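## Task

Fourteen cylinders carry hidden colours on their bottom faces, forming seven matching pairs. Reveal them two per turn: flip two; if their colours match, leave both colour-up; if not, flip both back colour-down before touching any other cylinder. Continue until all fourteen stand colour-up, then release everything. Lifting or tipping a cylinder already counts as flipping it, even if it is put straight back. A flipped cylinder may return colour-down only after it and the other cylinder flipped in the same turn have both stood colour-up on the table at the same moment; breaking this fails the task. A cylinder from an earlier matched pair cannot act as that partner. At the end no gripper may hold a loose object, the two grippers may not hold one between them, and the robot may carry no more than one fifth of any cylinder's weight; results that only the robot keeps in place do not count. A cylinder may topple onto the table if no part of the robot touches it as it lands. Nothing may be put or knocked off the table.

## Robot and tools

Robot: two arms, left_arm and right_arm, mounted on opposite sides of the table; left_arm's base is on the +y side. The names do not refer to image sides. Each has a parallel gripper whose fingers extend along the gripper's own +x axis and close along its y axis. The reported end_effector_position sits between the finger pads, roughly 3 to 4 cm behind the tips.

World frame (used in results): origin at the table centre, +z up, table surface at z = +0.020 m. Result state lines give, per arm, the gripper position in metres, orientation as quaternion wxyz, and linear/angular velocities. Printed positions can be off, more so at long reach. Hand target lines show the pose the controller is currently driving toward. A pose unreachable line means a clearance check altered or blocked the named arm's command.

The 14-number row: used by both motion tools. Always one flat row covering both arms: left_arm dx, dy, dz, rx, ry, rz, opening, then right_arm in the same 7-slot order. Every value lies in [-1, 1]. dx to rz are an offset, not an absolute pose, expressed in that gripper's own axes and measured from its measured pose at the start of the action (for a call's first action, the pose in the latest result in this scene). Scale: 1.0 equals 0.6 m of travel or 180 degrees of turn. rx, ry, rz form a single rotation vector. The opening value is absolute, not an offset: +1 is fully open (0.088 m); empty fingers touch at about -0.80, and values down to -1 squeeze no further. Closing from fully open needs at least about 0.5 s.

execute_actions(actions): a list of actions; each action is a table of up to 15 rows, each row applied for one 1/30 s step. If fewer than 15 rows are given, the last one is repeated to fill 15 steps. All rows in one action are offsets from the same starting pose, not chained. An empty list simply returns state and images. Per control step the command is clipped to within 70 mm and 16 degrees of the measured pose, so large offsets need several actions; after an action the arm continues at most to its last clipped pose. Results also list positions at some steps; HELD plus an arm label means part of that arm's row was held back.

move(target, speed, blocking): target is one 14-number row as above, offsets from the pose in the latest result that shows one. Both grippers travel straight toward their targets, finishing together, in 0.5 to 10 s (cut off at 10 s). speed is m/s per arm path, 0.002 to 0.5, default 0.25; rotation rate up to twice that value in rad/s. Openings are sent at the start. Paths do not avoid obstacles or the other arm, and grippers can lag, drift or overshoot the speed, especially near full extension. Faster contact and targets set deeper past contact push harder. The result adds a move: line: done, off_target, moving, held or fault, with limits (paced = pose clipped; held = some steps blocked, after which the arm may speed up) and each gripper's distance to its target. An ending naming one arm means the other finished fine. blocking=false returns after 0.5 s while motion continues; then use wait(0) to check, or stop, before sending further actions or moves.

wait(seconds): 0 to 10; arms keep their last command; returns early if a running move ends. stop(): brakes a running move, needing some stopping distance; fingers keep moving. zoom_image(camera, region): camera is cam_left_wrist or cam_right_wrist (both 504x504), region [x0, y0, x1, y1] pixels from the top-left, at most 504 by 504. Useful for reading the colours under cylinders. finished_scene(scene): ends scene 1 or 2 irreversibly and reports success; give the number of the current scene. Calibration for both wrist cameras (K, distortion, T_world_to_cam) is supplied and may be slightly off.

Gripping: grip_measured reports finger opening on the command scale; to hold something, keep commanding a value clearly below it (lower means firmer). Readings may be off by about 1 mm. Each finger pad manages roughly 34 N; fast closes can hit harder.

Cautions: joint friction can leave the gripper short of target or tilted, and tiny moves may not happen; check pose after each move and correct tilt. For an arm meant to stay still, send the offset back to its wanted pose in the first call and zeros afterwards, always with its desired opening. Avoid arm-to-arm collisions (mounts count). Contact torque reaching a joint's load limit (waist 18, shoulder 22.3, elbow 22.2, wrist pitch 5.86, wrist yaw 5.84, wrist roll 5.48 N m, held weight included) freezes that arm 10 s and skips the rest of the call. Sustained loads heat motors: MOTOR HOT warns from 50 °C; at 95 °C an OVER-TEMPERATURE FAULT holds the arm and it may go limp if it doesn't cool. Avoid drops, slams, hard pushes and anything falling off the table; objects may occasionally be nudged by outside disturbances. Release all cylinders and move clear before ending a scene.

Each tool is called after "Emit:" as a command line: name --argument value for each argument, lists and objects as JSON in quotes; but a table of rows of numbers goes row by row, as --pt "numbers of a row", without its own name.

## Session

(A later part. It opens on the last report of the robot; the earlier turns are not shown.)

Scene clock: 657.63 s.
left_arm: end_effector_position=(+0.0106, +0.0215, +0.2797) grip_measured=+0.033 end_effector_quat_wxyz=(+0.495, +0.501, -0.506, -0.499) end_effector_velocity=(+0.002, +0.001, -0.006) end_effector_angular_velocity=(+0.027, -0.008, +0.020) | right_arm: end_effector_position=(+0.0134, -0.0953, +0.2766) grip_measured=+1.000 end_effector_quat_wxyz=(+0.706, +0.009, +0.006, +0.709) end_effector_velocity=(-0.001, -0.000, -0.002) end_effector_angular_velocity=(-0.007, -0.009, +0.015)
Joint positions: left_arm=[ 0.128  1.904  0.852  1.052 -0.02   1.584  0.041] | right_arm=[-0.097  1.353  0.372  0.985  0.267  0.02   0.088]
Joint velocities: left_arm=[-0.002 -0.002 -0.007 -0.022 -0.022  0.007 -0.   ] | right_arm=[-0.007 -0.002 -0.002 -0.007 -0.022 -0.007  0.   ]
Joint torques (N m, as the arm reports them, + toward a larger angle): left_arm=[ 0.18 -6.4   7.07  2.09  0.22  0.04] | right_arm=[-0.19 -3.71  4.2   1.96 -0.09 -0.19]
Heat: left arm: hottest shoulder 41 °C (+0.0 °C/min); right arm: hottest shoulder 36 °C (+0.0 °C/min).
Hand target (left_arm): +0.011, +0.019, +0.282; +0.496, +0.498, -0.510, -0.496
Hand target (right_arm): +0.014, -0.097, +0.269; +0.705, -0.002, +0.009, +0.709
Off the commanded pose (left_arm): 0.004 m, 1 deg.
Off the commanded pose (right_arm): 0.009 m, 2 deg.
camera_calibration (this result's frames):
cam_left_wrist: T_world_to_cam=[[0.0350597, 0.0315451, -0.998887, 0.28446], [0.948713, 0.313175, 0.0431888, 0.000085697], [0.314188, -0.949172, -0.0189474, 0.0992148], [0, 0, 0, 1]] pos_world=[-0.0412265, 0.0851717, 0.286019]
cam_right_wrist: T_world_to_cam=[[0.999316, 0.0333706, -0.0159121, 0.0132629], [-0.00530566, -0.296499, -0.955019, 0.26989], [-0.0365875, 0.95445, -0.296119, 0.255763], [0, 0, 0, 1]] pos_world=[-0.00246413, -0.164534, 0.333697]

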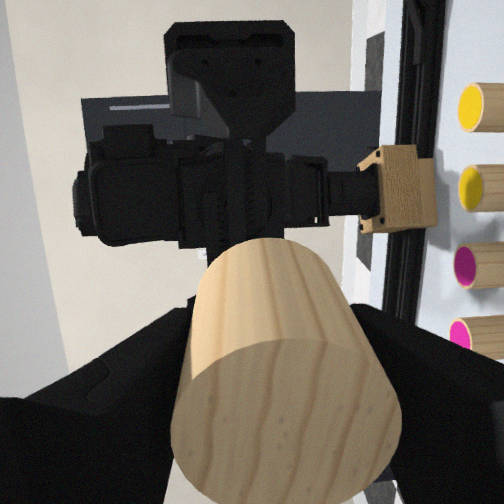

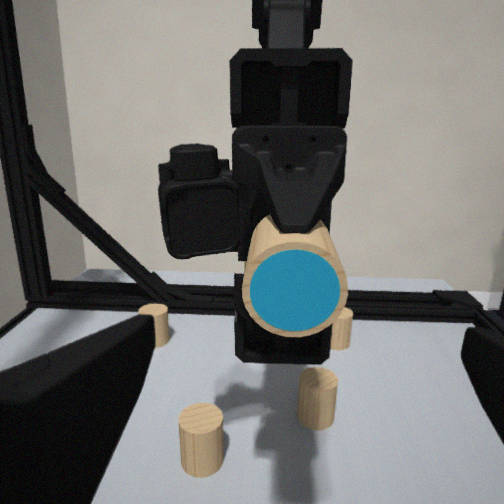

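Emit:
move --target '[0,0,0,0,0,0,-0.3,0.13,0.002,-0.001,-0.007,0.002,-0.002,1]' --speed 0.1

Emit:
execute_actions --actions '[[[0,0,0,0,0,0,-0.3,0,0,0,0,0,0,-0.3]],[[0,0,0,0,0,0,-0.3,0,0,0,0,0,0,-0.3]],[[0,0,0,0,0,0,1,0,0,0,0,0,0,-0.3]]]'

Emit:
move --target '[-0.2,0,0,0,0,0,1,-0.1,0,0,0,0,0,-0.3]' --speed 0.2

Emit:
move --target '[0,0,0,0,0,0,1,0.087,-0.02,-0.205,0,0.505,0,-0.3]' --speed 0.3

Scene clock: 662.97 s.
left_arm: end_effector_position=(+0.0108, +0.0214, +0.2797) grip_measured=+0.033 end_effector_quat_wxyz=(+0.495, +0.501, -0.505, -0.499) end_effector_velocity=(-0.000, +0.001, +0.001) end_effector_angular_velocity=(+0.002, -0.022, +0.005) | right_arm: end_effector_position=(+0.0115, -0.0209, +0.2773) grip_measured=+1.000 end_effector_quat_wxyz=(+0.708, +0.003, +0.002, +0.706) end_effector_velocity=(-0.000, +0.002, +0.000) end_effector_angular_velocity=(-0.002, -0.008, +0.005)
Joint positions: left_arm=[ 0.129  1.904  0.852  1.052 -0.02   1.584  0.041] | right_arm=[-0.156  1.646  0.642  1.005  0.214  0.006  0.088]
Joint velocities: left_arm=[-0.002 -0.007 -0.002 -0.007 -0.007  0.022 -0.   ] | right_arm=[-0.002  0.002  0.007 -0.007 -0.007 -0.007  0.   ]
Joint torques (N m, as the arm reports them, + toward a larger angle): left_arm=[-0.1  -7.06  5.78  1.72  0.01 -0.05] | right_arm=[-0.34 -5.76  6.92  1.64 -0.09 -0.18]
Heat: left arm: hottest shoulder 41 °C (-1.0 °C/min); right arm: hottest shoulder 36 °C (+1.0 °C/min).
Hand target (left_arm): +0.011, +0.021, +0.280; +0.495, +0.501, -0.505, -0.499
Hand target (right_arm): +0.012, -0.017, +0.276; +0.708, -0.001, +0.000, +0.707
Off the commanded pose (left_arm): 0.000 m, 0 deg.
Off the commanded pose (right_arm): 0.004 m, 0 deg.
move: done
camera_calibration (this result's frames):
cam_left_wrist: T_world_to_cam=[[0.0350477, 0.0315584, -0.998887, 0.284423], [0.948594, 0.313536, 0.0431888, -0.0000658883], [0.314551, -0.949052, -0.0189474, 0.0990546], [0, 0, 0, 1]] pos_world=[-0.0410635, 0.0850526, 0.285987]
cam_right_wrist: T_world_to_cam=[[0.999629, 0.0272089, -0.00102418, 0.00844251], [0.0071686, -0.299283, -0.954137, 0.292207], [-0.0262675, 0.953776, -0.299367, 0.185621], [0, 0, 0, 1]] pos_world=[-0.00565829, -0.0898182, 0.334383]

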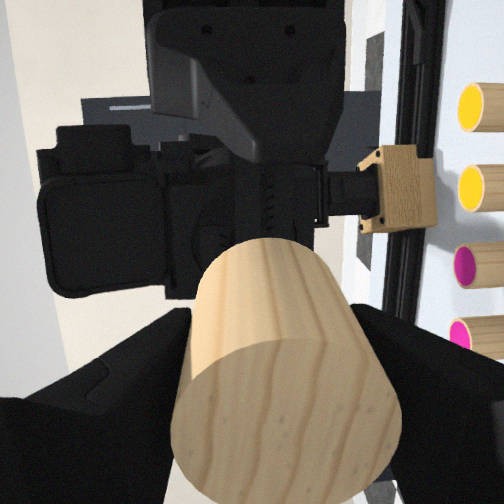

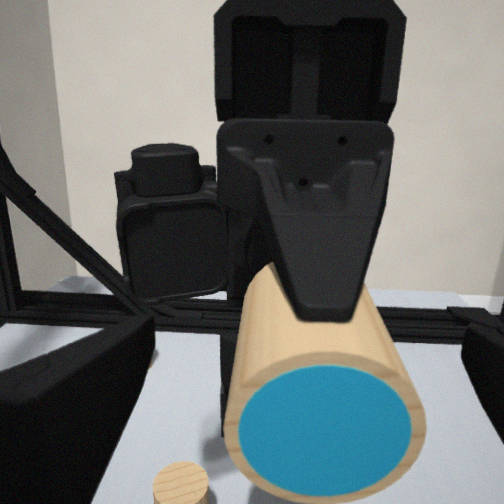

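Scene clock: 664.47 s.
left_arm: end_effector_position=(+0.0106, +0.0214, +0.2797) grip_measured=+1.000 end_effector_quat_wxyz=(+0.495, +0.501, -0.506, -0.499) end_effector_velocity=(+0.005, +0.001, -0.005) end_effector_angular_velocity=(+0.022, +0.021, +0.024) | right_arm: end_effector_position=(+0.0118, -0.0209, +0.2773) grip_measured=+0.025 end_effector_quat_wxyz=(+0.708, +0.003, +0.002, +0.706) end_effector_velocity=(+0.000, -0.000, -0.005) end_effector_angular_velocity=(-0.022, -0.012, +0.005)
Joint positions: left_arm=[ 0.129  1.904  0.852  1.052 -0.019  1.584  0.088] | right_arm=[-0.157  1.646  0.642  1.005  0.215  0.006  0.04 ]
Joint velocities: left_arm=[ 0.002 -0.002 -0.002 -0.022 -0.022 -0.022  0.   ] | right_arm=[-0.002 -0.002 -0.002 -0.022 -0.007 -0.007  0.   ]
Joint torques (N m, as the arm reports them, + toward a larger angle): left_arm=[-0.05 -7.1   5.78  1.75  0.   -0.04] | right_arm=[ 0.09 -6.86  5.71  1.85  0.    0.  ]
Heat: left arm: hottest shoulder 42 °C (-1.0 °C/min); right arm: hottest shoulder 36 °C (+1.0 °C/min).
Hand target (left_arm): +0.011, +0.021, +0.280; +0.495, +0.501, -0.506, -0.499
Hand target (right_arm): +0.012, -0.021, +0.277; +0.708, +0.003, +0.002, +0.706
Off the commanded pose (left_arm): 0.000 m, 0 deg.
Off the commanded pose (right_arm): 0.000 m, 0 deg.
Step readings (end_effector_position; steps 1 to 15: 1st action; 16 to 30: 2nd action; 31 to 45: 3rd action):
0: left_arm (+0.0108, +0.0214, +0.2797) | right_arm (+0.0115, -0.0209, +0.2773)
1: left_arm (+0.0108, +0.0214, +0.2797) | right_arm (+0.0115, -0.0209, +0.2773)
2: left_arm (+0.0108, +0.0214, +0.2797) | right_arm (+0.0115, -0.0209, +0.2773)
4: left_arm (+0.0108, +0.0214, +0.2797) | right_arm (+0.0115, -0.0209, +0.2773)
8: left_arm (+0.0108, +0.0214, +0.2797) | right_arm (+0.0115, -0.0209, +0.2773)
15: left_arm (+0.0104, +0.0214, +0.2797) | right_arm (+0.0118, -0.0209, +0.2773)
16: left_arm (+0.0104, +0.0214, +0.2797) | right_arm (+0.0118, -0.0209, +0.2773)
17: left_arm (+0.0104, +0.0214, +0.2797) | right_arm (+0.0118, -0.0209, +0.2773)
19: left_arm (+0.0106, +0.0214, +0.2797) | right_arm (+0.0118, -0.0209, +0.2773)
23: left_arm (+0.0106, +0.0214, +0.2797) | right_arm (+0.0118, -0.0209, +0.2773)
30: left_arm (+0.0106, +0.0214, +0.2797) | right_arm (+0.0118, -0.0209, +0.2773)
31: left_arm (+0.0106, +0.0214, +0.2797) | right_arm (+0.0118, -0.0209, +0.2773)
32: left_arm (+0.0106, +0.0214, +0.2797) | right_arm (+0.0118, -0.0209, +0.2773)
34: left_arm (+0.0106, +0.0214, +0.2797) | right_arm (+0.0118, -0.0209, +0.2773)
38: left_arm (+0.0106, +0.0214, +0.2797) | right_arm (+0.0118, -0.0209, +0.2773)
45: end_effector_position above
camera_calibration (this result's frames):
cam_left_wrist: T_world_to_cam=[[0.0350721, 0.0315317, -0.998887, 0.284428], [0.948832, 0.312813, 0.0431891, 0.0000555477], [0.313826, -0.949291, -0.0189473, 0.0991044], [0, 0, 0, 1]] pos_world=[-0.0411297, 0.0850931, 0.285987]
cam_right_wrist: T_world_to_cam=[[0.99966, 0.0260648, -0.00102504, 0.00813779], [0.00682526, -0.299291, -0.954137, 0.292216], [-0.0251762, 0.953806, -0.299367, 0.185595], [0, 0, 0, 1]] pos_world=[-0.0054569, -0.0897757, 0.334383]

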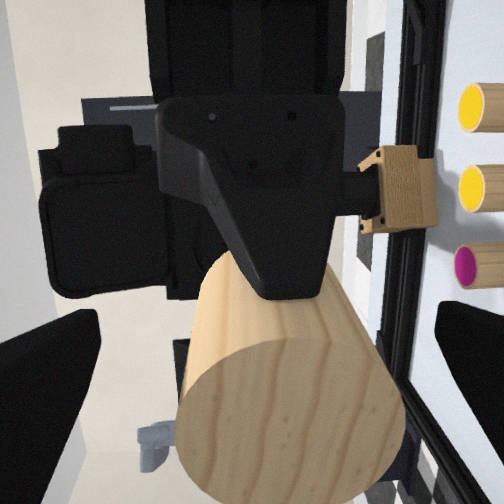

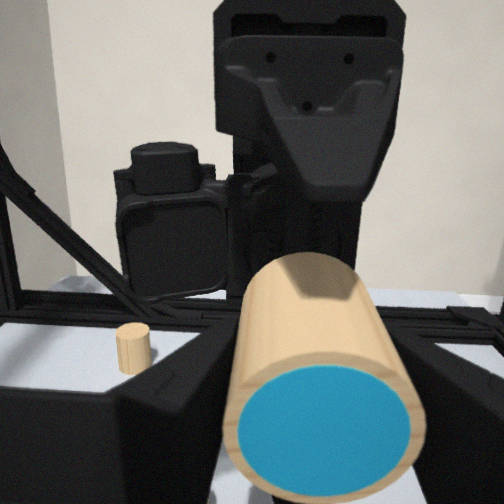

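Scene clock: 665.60 s.
left_arm: end_effector_position=(+0.0109, +0.1393, +0.2795) grip_measured=+1.000 end_effector_quat_wxyz=(+0.493, +0.500, -0.506, -0.500) end_effector_velocity=(+0.000, +0.003, -0.005) end_effector_angular_velocity=(+0.022, +0.006, +0.005) | right_arm: end_effector_position=(+0.0114, -0.0776, +0.2791) grip_measured=+0.025 end_effector_quat_wxyz=(+0.708, +0.004, +0.001, +0.706) end_effector_velocity=(+0.001, -0.002, +0.002) end_effector_angular_velocity=(+0.002, -0.007, -0.005)
Joint positions: left_arm=[ 0.118  1.513  0.376  1.137 -0.027  1.584  0.088] | right_arm=[-0.105  1.426  0.438  0.993  0.266  0.006  0.04 ]
Joint velocities: left_arm=[-0.002 -0.012 -0.012 -0.022 -0.007 -0.007  0.   ] | right_arm=[ 0.002 -0.012 -0.002 -0.007  0.007 -0.007  0.   ]
Joint torques (N m, as the arm reports them, + toward a larger angle): left_arm=[-0.25 -5.07  4.84  1.59 -0.2  -0.07] | right_arm=[ 0.29 -6.26  4.44  1.71  0.13  0.  ]
Heat: left arm: hottest shoulder 42 °C (-1.0 °C/min); right arm: hottest shoulder 36 °C (+1.0 °C/min).
Hand target (left_arm): +0.011, +0.141, +0.280; +0.495, +0.501, -0.506, -0.499
Hand target (right_arm): +0.012, -0.081, +0.277; +0.708, +0.003, +0.002, +0.706
Off the commanded pose (left_arm): 0.002 m, 0 deg.
Off the commanded pose (right_arm): 0.004 m, 0 deg.
move: done
camera_calibration (this result's frames):
cam_left_wrist: T_world_to_cam=[[0.0352187, 0.0321593, -0.998862, 0.280377], [0.950018, 0.309158, 0.0434501, -0.0365937], [0.310203, -0.950467, -0.0196637, 0.211349], [0, 0, 0, 1]] pos_world=[-0.0406711, 0.203177, 0.285804]
cam_right_wrist: T_world_to_cam=[[0.999638, 0.0268339, -0.00206629, 0.0103305], [0.0059557, -0.295431, -0.955346, 0.277519], [-0.0262461, 0.954987, -0.295484, 0.239287], [0, 0, 0, 1]] pos_world=[-0.00569918, -0.146806, 0.335853]

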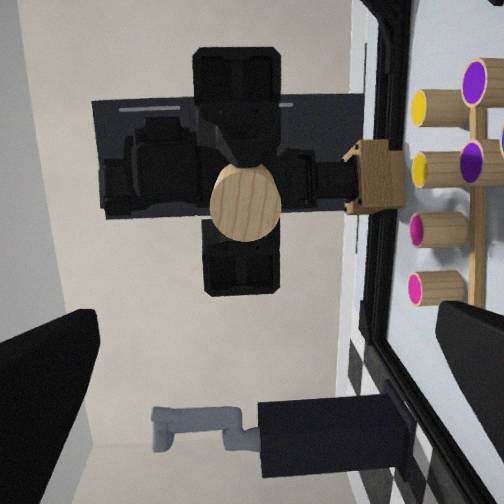

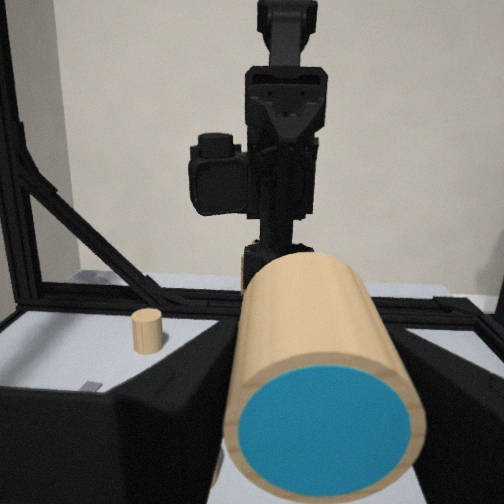

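Scene clock: 668.83 s.
left_arm: end_effector_position=(+0.0109, +0.1394, +0.2793) grip_measured=+1.000 end_effector_quat_wxyz=(+0.493, +0.500, -0.506, -0.500) end_effector_velocity=(+0.000, -0.000, +0.000) end_effector_angular_velocity=(+0.003, +0.007, +0.005) | right_arm: end_effector_position=(+0.0233, -0.0261, +0.1602) grip_measured=+0.024 end_effector_quat_wxyz=(+0.505, -0.498, +0.502, +0.495) end_effector_velocity=(+0.000, -0.003, -0.001) end_effector_angular_velocity=(-0.023, +0.005, +0.005)
Joint positions: left_arm=[ 0.118  1.513  0.376  1.137 -0.027  1.584  0.088] | right_arm=[-0.253  2.222  1.903 -1.253  0.005  0.129  0.04 ]
Joint velocities: left_arm=[-0.002 -0.002  0.002 -0.007 -0.007 -0.007  0.   ] | right_arm=[-0.002  0.007  0.007 -0.022 -0.007 -0.007 -0.   ]
Joint torques (N m, as the arm reports them, + toward a larger angle): left_arm=[-0.04 -4.26  5.51  1.78  0.02 -0.04] | right_arm=[-0.15 -9.31  7.08 -0.09 -0.1  -0.19]
Heat: left arm: hottest shoulder 41 °C (-1.0 °C/min); right arm: hottest shoulder 36 °C (+1.0 °C/min).
Hand target (left_arm): +0.011, +0.139, +0.279; +0.493, +0.500, -0.506, -0.500
Hand target (right_arm): +0.024, -0.024, +0.156; +0.501, -0.501, +0.504, +0.494
Off the commanded pose (left_arm): 0.000 m, 0 deg.
Off the commanded pose (right_arm): 0.004 m, 1 deg.
move: done
camera_calibration (this result's frames):
cam_left_wrist: T_world_to_cam=[[0.0352337, 0.03254, -0.998849, 0.280175], [0.950017, 0.309141, 0.0435822, -0.0366481], [0.310204, -0.950459, -0.0200214, 0.211516], [0, 0, 0, 1]] pos_world=[-0.0406682, 0.20325, 0.285684]
cam_right_wrist: T_world_to_cam=[[0.999679, -0.00862585, -0.0238331, -0.000583781], [-0.00105316, -0.953633, 0.300971, -0.0392139], [-0.0253241, -0.300849, -0.953335, 0.227834], [0, 0, 0, 1]] pos_world=[0.006312, 0.0311431, 0.228991]

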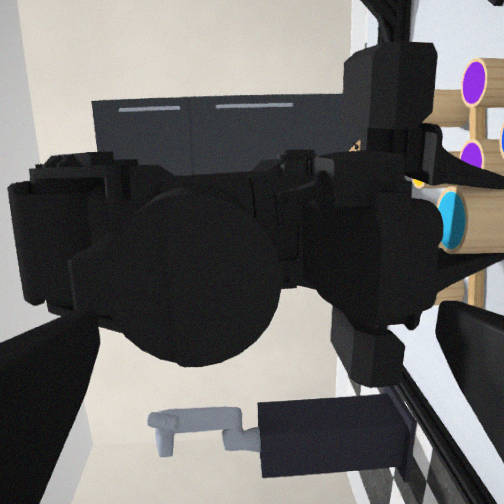

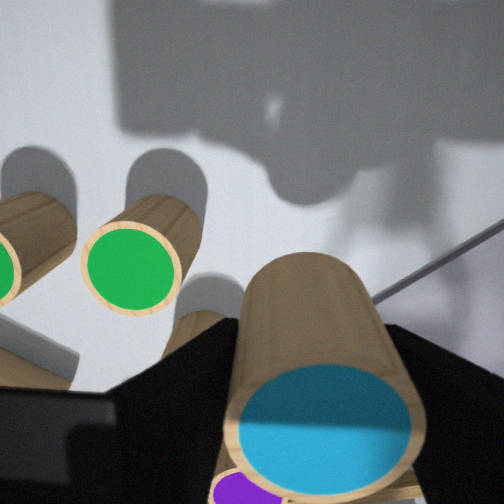

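Emit:
move --target '[0,0,0,0,0,0,1,0.15,-0.003,0.003,0,0,0,-0.3]' --speed 0.08

Emit:
execute_actions --actions '[[[0,0,0,0,0,0,1,0,0,0,0,0,0,0.35]]]'

Emit:
wait --seconds 3

Emit:
execute_actions --actions '[[[0,0,0,0,0,0,1,0,0,0,0,0,0,-0.3]],[[0,0,0,0,0,0,1,0,0,0,0,0,0,-0.3]]]'

Emit:
move --target '[0,0,0,0,0,0,1,-0.13,0,0,0,0,0,-0.3]' --speed 0.15

Scene clock: 672.83 s.
left_arm: end_effector_position=(+0.0109, +0.1394, +0.2793) grip_measured=+1.000 end_effector_quat_wxyz=(+0.493, +0.500, -0.506, -0.500) end_effector_velocity=(+0.000, +0.001, +0.002) end_effector_angular_velocity=(-0.007, +0.008, +0.005) | right_arm: end_effector_position=(+0.0235, -0.0203, +0.0817) grip_measured=+0.024 end_effector_quat_wxyz=(+0.510, -0.490, +0.497, +0.502) end_effector_velocity=(-0.000, +0.001, +0.000) end_effector_angular_velocity=(+0.006, +0.008, -0.010)
Joint positions: left_arm=[ 0.118  1.513  0.376  1.137 -0.027  1.584  0.088] | right_arm=[-0.255  2.294  1.704 -0.957  0.005  0.129  0.04 ]
Joint velocities: left_arm=[-0.002 -0.002 -0.002  0.007 -0.007 -0.007  0.   ] | right_arm=[-0.002 -0.002 -0.002  0.007 -0.007  0.007 -0.   ]
Joint torques (N m, as the arm reports them, + toward a larger angle): left_arm=[ 0.01 -4.16  5.57  1.75 -0.01 -0.04] | right_arm=[-0.16 -9.21  3.79  0.61 -0.01 -0.15]
Heat: left arm: hottest shoulder 41 °C (-1.0 °C/min); right arm: hottest shoulder 37 °C (+2.0 °C/min).
Hand target (left_arm): +0.011, +0.139, +0.279; +0.493, +0.500, -0.506, -0.500
Hand target (right_arm): +0.025, -0.025, +0.070; +0.504, -0.498, +0.502, +0.495
Off the commanded pose (left_arm): 0.000 m, 0 deg.
Off the commanded pose (right_arm): 0.012 m, 1 deg.
move: off_target (right_arm)
camera_calibration (this result's frames):
cam_left_wrist: T_world_to_cam=[[0.0352337, 0.03254, -0.998849, 0.280175], [0.950017, 0.309141, 0.0435822, -0.0366481], [0.310204, -0.950459, -0.0200214, 0.211516], [0, 0, 0, 1]] pos_world=[-0.0406682, 0.20325, 0.285684]
cam_right_wrist: T_world_to_cam=[[0.999577, -0.00987934, -0.0273552, -0.00241435], [-0.00192492, -0.960952, 0.27671, -0.00818685], [-0.0290207, -0.27654, -0.960564, 0.155928], [0, 0, 0, 1]] pos_world=[0.00692272, 0.0352294, 0.151978]

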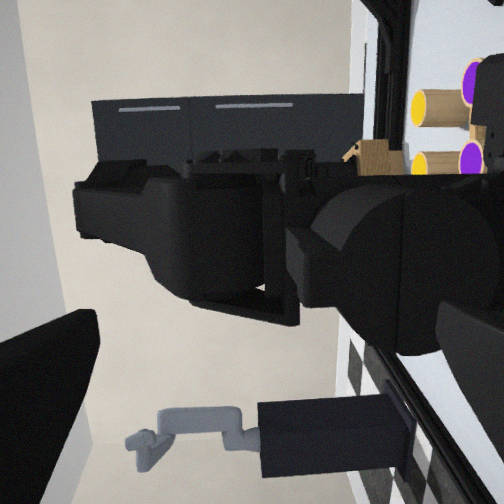

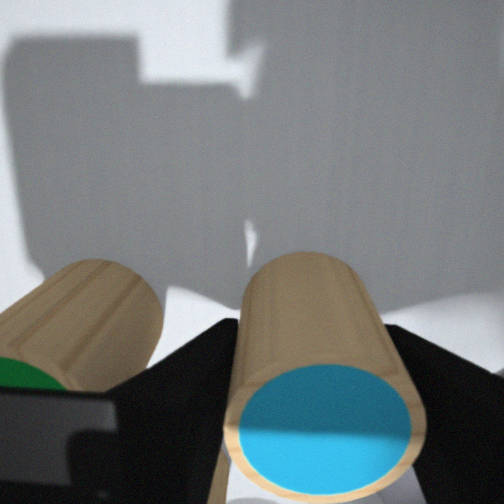

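Scene clock: 673.33 s.
left_arm: end_effector_position=(+0.0109, +0.1394, +0.2793) grip_measured=+1.000 end_effector_quat_wxyz=(+0.493, +0.500, -0.506, -0.500) end_effector_velocity=(+0.002, +0.001, -0.002) end_effector_angular_velocity=(+0.007, -0.008, +0.010) | right_arm: end_effector_position=(+0.0235, -0.0201, +0.0817) grip_measured=+0.345 end_effector_quat_wxyz=(+0.511, -0.490, +0.497, +0.502) end_effector_velocity=(+0.002, -0.002, +0.000) end_effector_angular_velocity=(-0.006, -0.008, -0.010)
Joint positions: left_arm=[ 0.118  1.513  0.376  1.137 -0.027  1.584  0.088] | right_arm=[-0.255  2.294  1.704 -0.956  0.005  0.129  0.056]
Joint velocities: left_arm=[ 0.002 -0.002 -0.002 -0.007 -0.007  0.007  0.   ] | right_arm=[-0.002 -0.002 -0.002 -0.007  0.007  0.007  0.003]
Joint torques (N m, as the arm reports them, + toward a larger angle): left_arm=[-0.09 -4.2   5.4   1.76  0.02 -0.06] | right_arm=[  0.08 -11.19   5.4    0.07   0.    -0.02]
Heat: left arm: hottest shoulder 41 °C (-1.0 °C/min); right arm: hottest shoulder 37 °C (+2.0 °C/min).
Hand target (left_arm): +0.011, +0.139, +0.279; +0.493, +0.500, -0.506, -0.500
Hand target (right_arm): +0.024, -0.020, +0.082; +0.511, -0.490, +0.497, +0.502
Off the commanded pose (left_arm): 0.000 m, 0 deg.
Off the commanded pose (right_arm): 0.000 m, 0 deg.
Step readings (end_effector_position):
0: left_arm (+0.0109, +0.1394, +0.2793) | right_arm (+0.0235, -0.0203, +0.0817)
1: left_arm (+0.0109, +0.1394, +0.2793) | right_arm (+0.0235, -0.0203, +0.0817)
2: left_arm (+0.0109, +0.1394, +0.2793) | right_arm (+0.0235, -0.0203, +0.0817)
4: left_arm (+0.0109, +0.1394, +0.2793) | right_arm (+0.0235, -0.0201, +0.0817)
8: left_arm (+0.0109, +0.1394, +0.2793) | right_arm (+0.0235, -0.0201, +0.0817)
15: end_effector_position above
camera_calibration (this result's frames):
cam_left_wrist: T_world_to_cam=[[0.0352337, 0.03254, -0.998849, 0.280175], [0.950017, 0.309141, 0.0435822, -0.0366481], [0.310204, -0.950459, -0.0200214, 0.211516], [0, 0, 0, 1]] pos_world=[-0.0406682, 0.20325, 0.285684]
cam_right_wrist: T_world_to_cam=[[0.999573, -0.00984815, -0.0274955, -0.00237139], [-0.00188925, -0.961266, 0.275617, -0.00786813], [-0.0291448, -0.275448, -0.960874, 0.156052], [0, 0, 0, 1]] pos_world=[0.00690362, 0.0353975, 0.15205]

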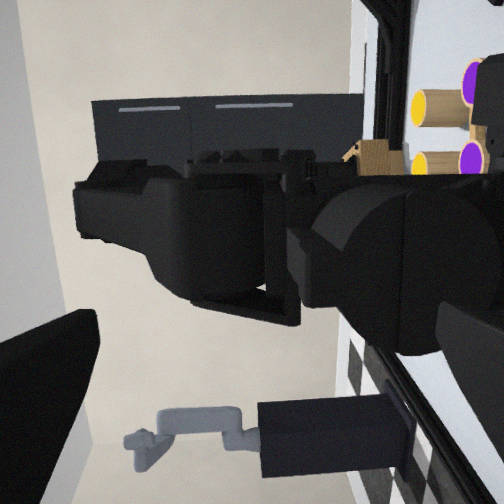

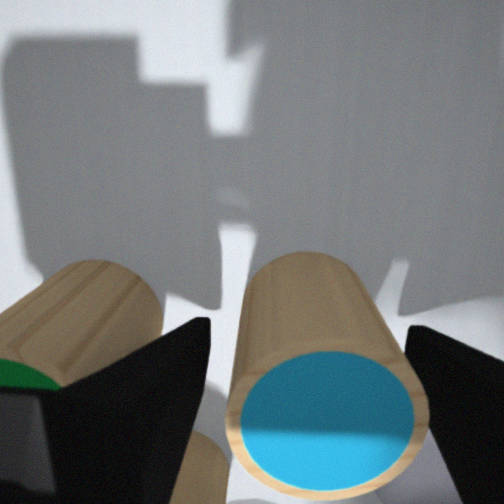

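Scene clock: 676.33 s.
left_arm: end_effector_position=(+0.0109, +0.1394, +0.2793) grip_measured=+1.000 end_effector_quat_wxyz=(+0.493, +0.500, -0.506, -0.500) end_effector_velocity=(+0.000, +0.001, +0.002) end_effector_angular_velocity=(-0.003, -0.007, +0.005) | right_arm: end_effector_position=(+0.0235, -0.0202, +0.0817) grip_measured=+0.350 end_effector_quat_wxyz=(+0.511, -0.490, +0.497, +0.502) end_effector_velocity=(+0.001, -0.005, +0.000) end_effector_angular_velocity=(-0.023, +0.005, +0.005)
Joint positions: left_arm=[ 0.118  1.513  0.376  1.136 -0.027  1.584  0.088] | right_arm=[-0.255  2.294  1.704 -0.956  0.005  0.129  0.056]
Joint velocities: left_arm=[-0.002 -0.012 -0.002 -0.007 -0.007  0.007  0.   ] | right_arm=[-0.002 -0.002 -0.002 -0.022 -0.007 -0.007 -0.   ]
Joint torques (N m, as the arm reports them, + toward a larger angle): left_arm=[-0.04 -4.2   5.51  1.74 -0.01 -0.08] | right_arm=[  0.06 -11.19   5.36   0.07   0.    -0.01]
Heat: left arm: hottest shoulder 40 °C (-2.0 °C/min); right arm: hottest shoulder 38 °C (+3.0 °C/min).
Hand target (left_arm): +0.011, +0.139, +0.279; +0.493, +0.500, -0.506, -0.500
Hand target (right_arm): +0.024, -0.020, +0.082; +0.510, -0.490, +0.497, +0.502
Off the commanded pose (left_arm): 0.000 m, 0 deg.
Off the commanded pose (right_arm): 0.000 m, 0 deg.
wait: 3.00 s; at rest by 0.17 s
camera_calibration (this result's frames):
cam_left_wrist: T_world_to_cam=[[0.0352487, 0.0329208, -0.998836, 0.280035], [0.950016, 0.309125, 0.0437143, -0.036679], [0.310204, -0.950452, -0.020379, 0.211613], [0, 0, 0, 1]] pos_world=[-0.0406683, 0.203247, 0.285625]
cam_right_wrist: T_world_to_cam=[[0.999575, -0.00985857, -0.0274488, -0.00238571], [-0.00190112, -0.961161, 0.275982, -0.00797439], [-0.0291035, -0.275812, -0.960771, 0.156011], [0, 0, 0, 1]] pos_world=[0.00690999, 0.0353415, 0.152026]

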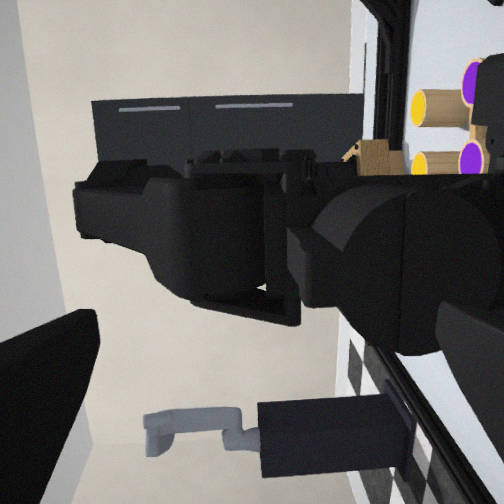

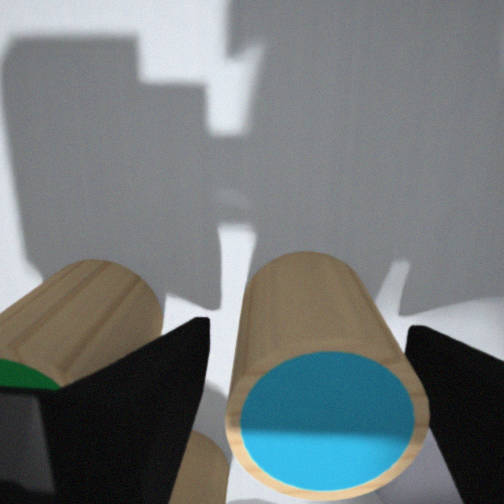

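Scene clock: 677.33 s.
left_arm: end_effector_position=(+0.0109, +0.1394, +0.2793) grip_measured=+1.000 end_effector_quat_wxyz=(+0.493, +0.500, -0.506, -0.500) end_effector_velocity=(+0.001, +0.001, -0.002) end_effector_angular_velocity=(+0.007, +0.007, +0.015) | right_arm: end_effector_position=(+0.0237, -0.0201, +0.0817) grip_measured=+0.025 end_effector_quat_wxyz=(+0.511, -0.490, +0.497, +0.502) end_effector_velocity=(+0.002, -0.000, +0.002) end_effector_angular_velocity=(-0.003, +0.007, -0.014)
Joint positions: left_arm=[ 0.118  1.513  0.376  1.136 -0.027  1.584  0.088] | right_arm=[-0.255  2.294  1.704 -0.956  0.006  0.129  0.04 ]
Joint velocities: left_arm=[-0.007 -0.002 -0.002 -0.007 -0.022 -0.007  0.   ] | right_arm=[-0.007 -0.002  0.002 -0.007 -0.007  0.007 -0.   ]
Joint torques (N m, as the arm reports them, + toward a larger angle): left_arm=[-0.12 -4.3   5.51  1.74 -0.01 -0.06] | right_arm=[  0.04 -11.18   5.37   0.14  -0.01  -0.01]
Heat: left arm: hottest shoulder 40 °C (-2.0 °C/min); right arm: hottest shoulder 39 °C (+4.0 °C/min).
Hand target (left_arm): +0.011, +0.139, +0.279; +0.493, +0.500, -0.506, -0.500
Hand target (right_arm): +0.024, -0.020, +0.082; +0.511, -0.490, +0.497, +0.502
Off the commanded pose (left_arm): 0.000 m, 0 deg.
Off the commanded pose (right_arm): 0.000 m, 0 deg.
Step readings (end_effector_position; steps 1 to 15: 1st action; 16 to 30: 2nd action):
0: left_arm (+0.0109, +0.1394, +0.2793) | right_arm (+0.0235, -0.0202, +0.0817)
1: left_arm (+0.0109, +0.1394, +0.2793) | right_arm (+0.0235, -0.0202, +0.0817)
2: left_arm (+0.0109, +0.1394, +0.2793) | right_arm (+0.0235, -0.0202, +0.0817)
4: left_arm (+0.0109, +0.1394, +0.2793) | right_arm (+0.0237, -0.0201, +0.0817)
8: left_arm (+0.0109, +0.1394, +0.2793) | right_arm (+0.0237, -0.0201, +0.0817)
15: left_arm (+0.0109, +0.1394, +0.2793) | right_arm (+0.0237, -0.0201, +0.0817)
16: left_arm (+0.0109, +0.1394, +0.2793) | right_arm (+0.0237, -0.0201, +0.0817)
17: left_arm (+0.0109, +0.1394, +0.2793) | right_arm (+0.0237, -0.0201, +0.0817)
19: left_arm (+0.0109, +0.1394, +0.2793) | right_arm (+0.0237, -0.0201, +0.0817)
23: left_arm (+0.0109, +0.1394, +0.2793) | right_arm (+0.0237, -0.0201, +0.0817)
30: end_effector_position above
camera_calibration (this result's frames):
cam_left_wrist: T_world_to_cam=[[0.0352487, 0.0329208, -0.998836, 0.280035], [0.950016, 0.309125, 0.0437143, -0.036679], [0.310204, -0.950452, -0.020379, 0.211613], [0, 0, 0, 1]] pos_world=[-0.0406683, 0.203247, 0.285625]
cam_right_wrist: T_world_to_cam=[[0.999601, -0.0102649, -0.0263235, -0.00265725], [-0.00260621, -0.961196, 0.275854, -0.00792923], [-0.0281337, -0.275675, -0.960839, 0.156007], [0, 0, 0, 1]] pos_world=[0.00702459, 0.0353586, 0.152015]

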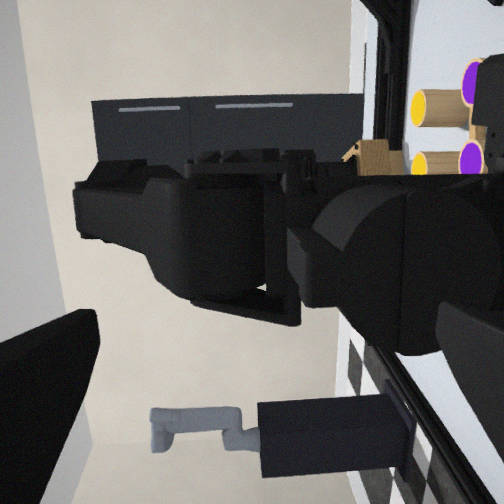

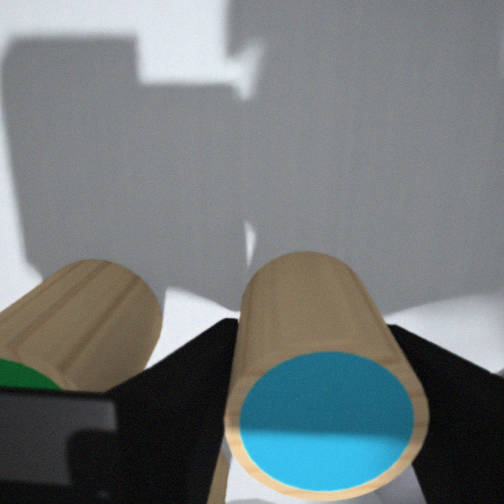

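Scene clock: 678.30 s.
left_arm: end_effector_position=(+0.0109, +0.1394, +0.2793) grip_measured=+1.000 end_effector_quat_wxyz=(+0.493, +0.500, -0.506, -0.500) end_effector_velocity=(-0.004, -0.000, -0.003) end_effector_angular_velocity=(+0.017, +0.007, -0.015) | right_arm: end_effector_position=(+0.0242, -0.0248, +0.1531) grip_measured=+0.025 end_effector_quat_wxyz=(+0.507, -0.495, +0.501, +0.497) end_effector_velocity=(-0.000, +0.004, +0.005) end_effector_angular_velocity=(+0.011, +0.009, +0.005)
Joint positions: left_arm=[ 0.118  1.513  0.376  1.136 -0.027  1.584  0.088] | right_arm=[-0.255  2.222  1.875 -1.217  0.006  0.129  0.04 ]
Joint velocities: left_arm=[-0.007 -0.002  0.002 -0.022  0.007 -0.007  0.   ] | right_arm=[-0.002  0.002  0.022 -0.007 -0.007 -0.007 -0.   ]
Joint torques (N m, as the arm reports them, + toward a larger angle): left_arm=[ 0.04 -4.06  5.49  1.76  0.   -0.05] | right_arm=[  0.18 -11.84   7.02  -0.05   0.01   0.02]
Heat: left arm: hottest shoulder 40 °C (-3.0 °C/min); right arm: hottest shoulder 39 °C (+4.0 °C/min).
Hand target (left_arm): +0.011, +0.139, +0.279; +0.493, +0.500, -0.506, -0.500
Hand target (right_arm): +0.024, -0.022, +0.160; +0.511, -0.490, +0.497, +0.502
Off the commanded pose (left_arm): 0.000 m, 0 deg.
Off the commanded pose (right_arm): 0.007 m, 1 deg.
move: done
camera_calibration (this result's frames):
cam_left_wrist: T_world_to_cam=[[0.0352487, 0.0329208, -0.998836, 0.280035], [0.950016, 0.309125, 0.0437143, -0.036679], [0.310204, -0.950452, -0.020379, 0.211613], [0, 0, 0, 1]] pos_world=[-0.0406683, 0.203247, 0.285625]
cam_right_wrist: T_world_to_cam=[[0.999652, -0.0107142, -0.0241134, -0.00170351], [-0.00318181, -0.95613, 0.292927, -0.0345368], [-0.026194, -0.292748, -0.955831, 0.222062], [0, 0, 0, 1]] pos_world=[0.00740973, 0.0319685, 0.22233]

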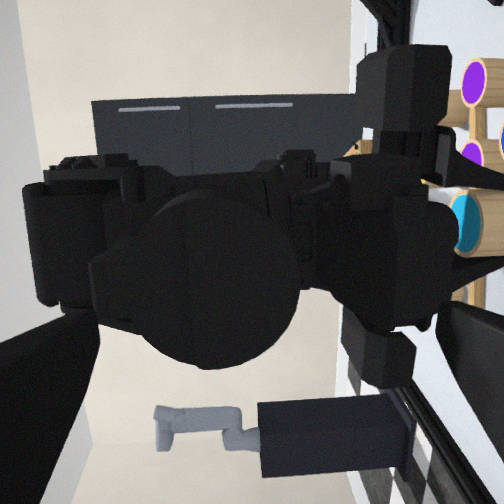

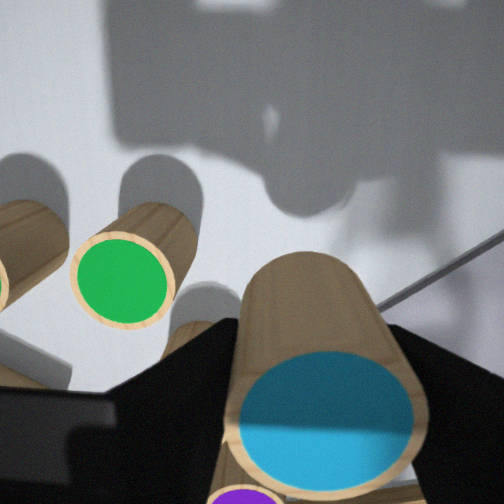

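Emit:
move --target '[0,0,0,0,0,0,1,-0.2,0.02,-0.022,0,-0.5,0,-0.3]' --speed 0.3

Emit:
move --target '[0.1,0,0,0,0,0,1,0,0,0,0,0,0,-0.3]' --speed 0.2

Scene clock: 683.57 s.
left_arm: end_effector_position=(+0.0109, +0.1394, +0.2793) grip_measured=+1.000 end_effector_quat_wxyz=(+0.493, +0.500, -0.506, -0.500) end_effector_velocity=(-0.002, +0.000, -0.000) end_effector_angular_velocity=(-0.002, +0.007, -0.010) | right_arm: end_effector_position=(+0.0123, -0.0380, +0.2817) grip_measured=+0.024 end_effector_quat_wxyz=(+0.710, +0.015, -0.004, +0.704) end_effector_velocity=(-0.000, +0.000, -0.002) end_effector_angular_velocity=(-0.003, -0.023, +0.004)
Joint positions: left_arm=[ 0.118  1.513  0.376  1.136 -0.027  1.584  0.088] | right_arm=[-0.143  1.589  0.576  1.039  0.234  0.01   0.04 ]
Joint velocities: left_arm=[-0.002  0.002 -0.002  0.007  0.007 -0.007  0.   ] | right_arm=[-0.002  0.007 -0.002  0.007 -0.007 -0.022  0.   ]
Joint torques (N m, as the arm reports them, + toward a larger angle): left_arm=[-0.07 -4.23  5.63  1.76 -0.01 -0.06] | right_arm=[ 0.32 -5.33  3.92  2.1   0.12 -0.23]
Heat: left arm: hottest shoulder 40 °C (-4.1 °C/min); right arm: hottest shoulder 40 °C (+5.1 °C/min).
Hand target (left_arm): +0.011, +0.139, +0.279; +0.493, +0.500, -0.506, -0.500
Hand target (right_arm): +0.012, -0.039, +0.274; +0.710, +0.004, -0.001, +0.704
Off the commanded pose (left_arm): 0.000 m, 0 deg.
Off the commanded pose (right_arm): 0.009 m, 2 deg.
move: off_target (right_arm)
camera_calibration (this result's frames):
cam_left_wrist: T_world_to_cam=[[0.0352487, 0.0329208, -0.998836, 0.280035], [0.950016, 0.309125, 0.0437143, -0.036679], [0.310204, -0.950452, -0.020379, 0.211613], [0, 0, 0, 1]] pos_world=[-0.0406683, 0.203247, 0.285625]
cam_right_wrist: T_world_to_cam=[[0.999731, 0.0209121, -0.00998158, 0.0103817], [-0.00382793, -0.275796, -0.961209, 0.294261], [-0.0228538, 0.960989, -0.275642, 0.196783], [0, 0, 0, 1]] pos_world=[-0.00475526, -0.108168, 0.337191]

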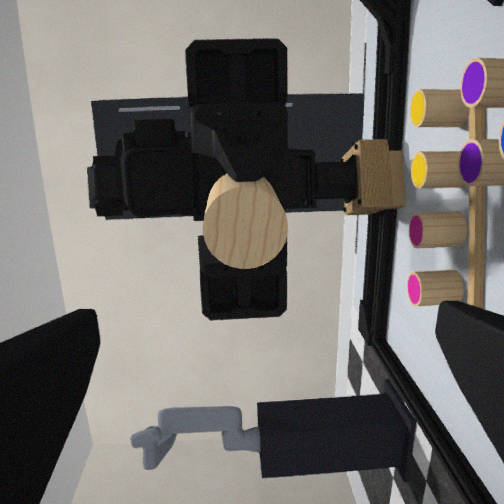

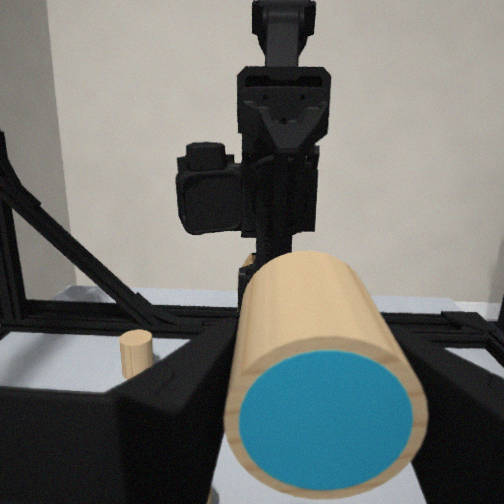

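Scene clock: 684.47 s.
left_arm: end_effector_position=(+0.0104, +0.0820, +0.2788) grip_measured=+1.000 end_effector_quat_wxyz=(+0.494, +0.501, -0.505, -0.499) end_effector_velocity=(-0.002, -0.002, -0.001) end_effector_angular_velocity=(+0.012, +0.007, +0.000) | right_arm: end_effector_position=(+0.0123, -0.0380, +0.2817) grip_measured=+0.024 end_effector_quat_wxyz=(+0.710, +0.015, -0.004, +0.704) end_effector_velocity=(+0.000, -0.000, -0.002) end_effector_angular_velocity=(-0.007, -0.024, +0.004)
Joint positions: left_arm=[ 0.122  1.721  0.597  1.123 -0.026  1.584  0.088] | right_arm=[-0.143  1.589  0.576  1.039  0.234  0.01   0.04 ]
Joint velocities: left_arm=[-0.007  0.002  0.012 -0.022 -0.007 -0.007  0.   ] | right_arm=[-0.002 -0.002 -0.002 -0.007 -0.007 -0.022 -0.   ]
Joint torques (N m, as the arm reports them, + toward a larger angle): left_arm=[ 0.25 -4.8   6.64  1.56  0.21 -0.04] | right_arm=[ 0.05 -6.38  5.65  1.79  0.    0.  ]
Heat: left arm: hottest shoulder 39 °C (-5.1 °C/min); right arm: hottest shoulder 40 °C (+5.1 °C/min).
Hand target (left_arm): +0.010, +0.079, +0.279; +0.493, +0.500, -0.506, -0.500
Hand target (right_arm): +0.012, -0.038, +0.282; +0.710, +0.015, -0.004, +0.704
Off the commanded pose (left_arm): 0.003 m, 0 deg.
Off the commanded pose (right_arm): 0.000 m, 0 deg.
move: done
camera_calibration (this result's frames):
cam_left_wrist: T_world_to_cam=[[0.0351358, 0.0334358, -0.998823, 0.281398], [0.94883, 0.31273, 0.0438459, -0.0187945], [0.313828, -0.949254, -0.0207369, 0.157202], [0, 0, 0, 1]] pos_world=[-0.0413888, 0.145694, 0.28515]
cam_right_wrist: T_world_to_cam=[[0.999731, 0.0209121, -0.00998158, 0.0103817], [-0.00382793, -0.275796, -0.961209, 0.294261], [-0.0228538, 0.960989, -0.275642, 0.196783], [0, 0, 0, 1]] pos_world=[-0.00475526, -0.108168, 0.337191]

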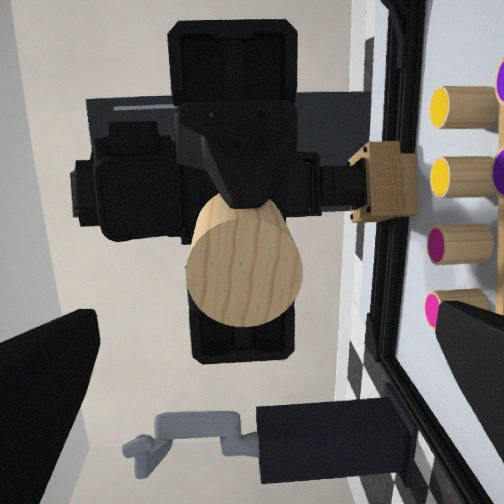

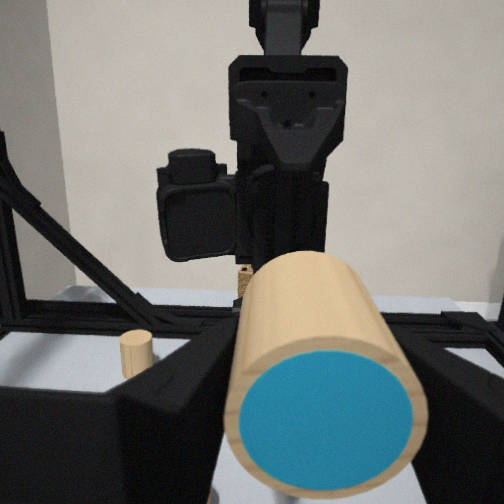

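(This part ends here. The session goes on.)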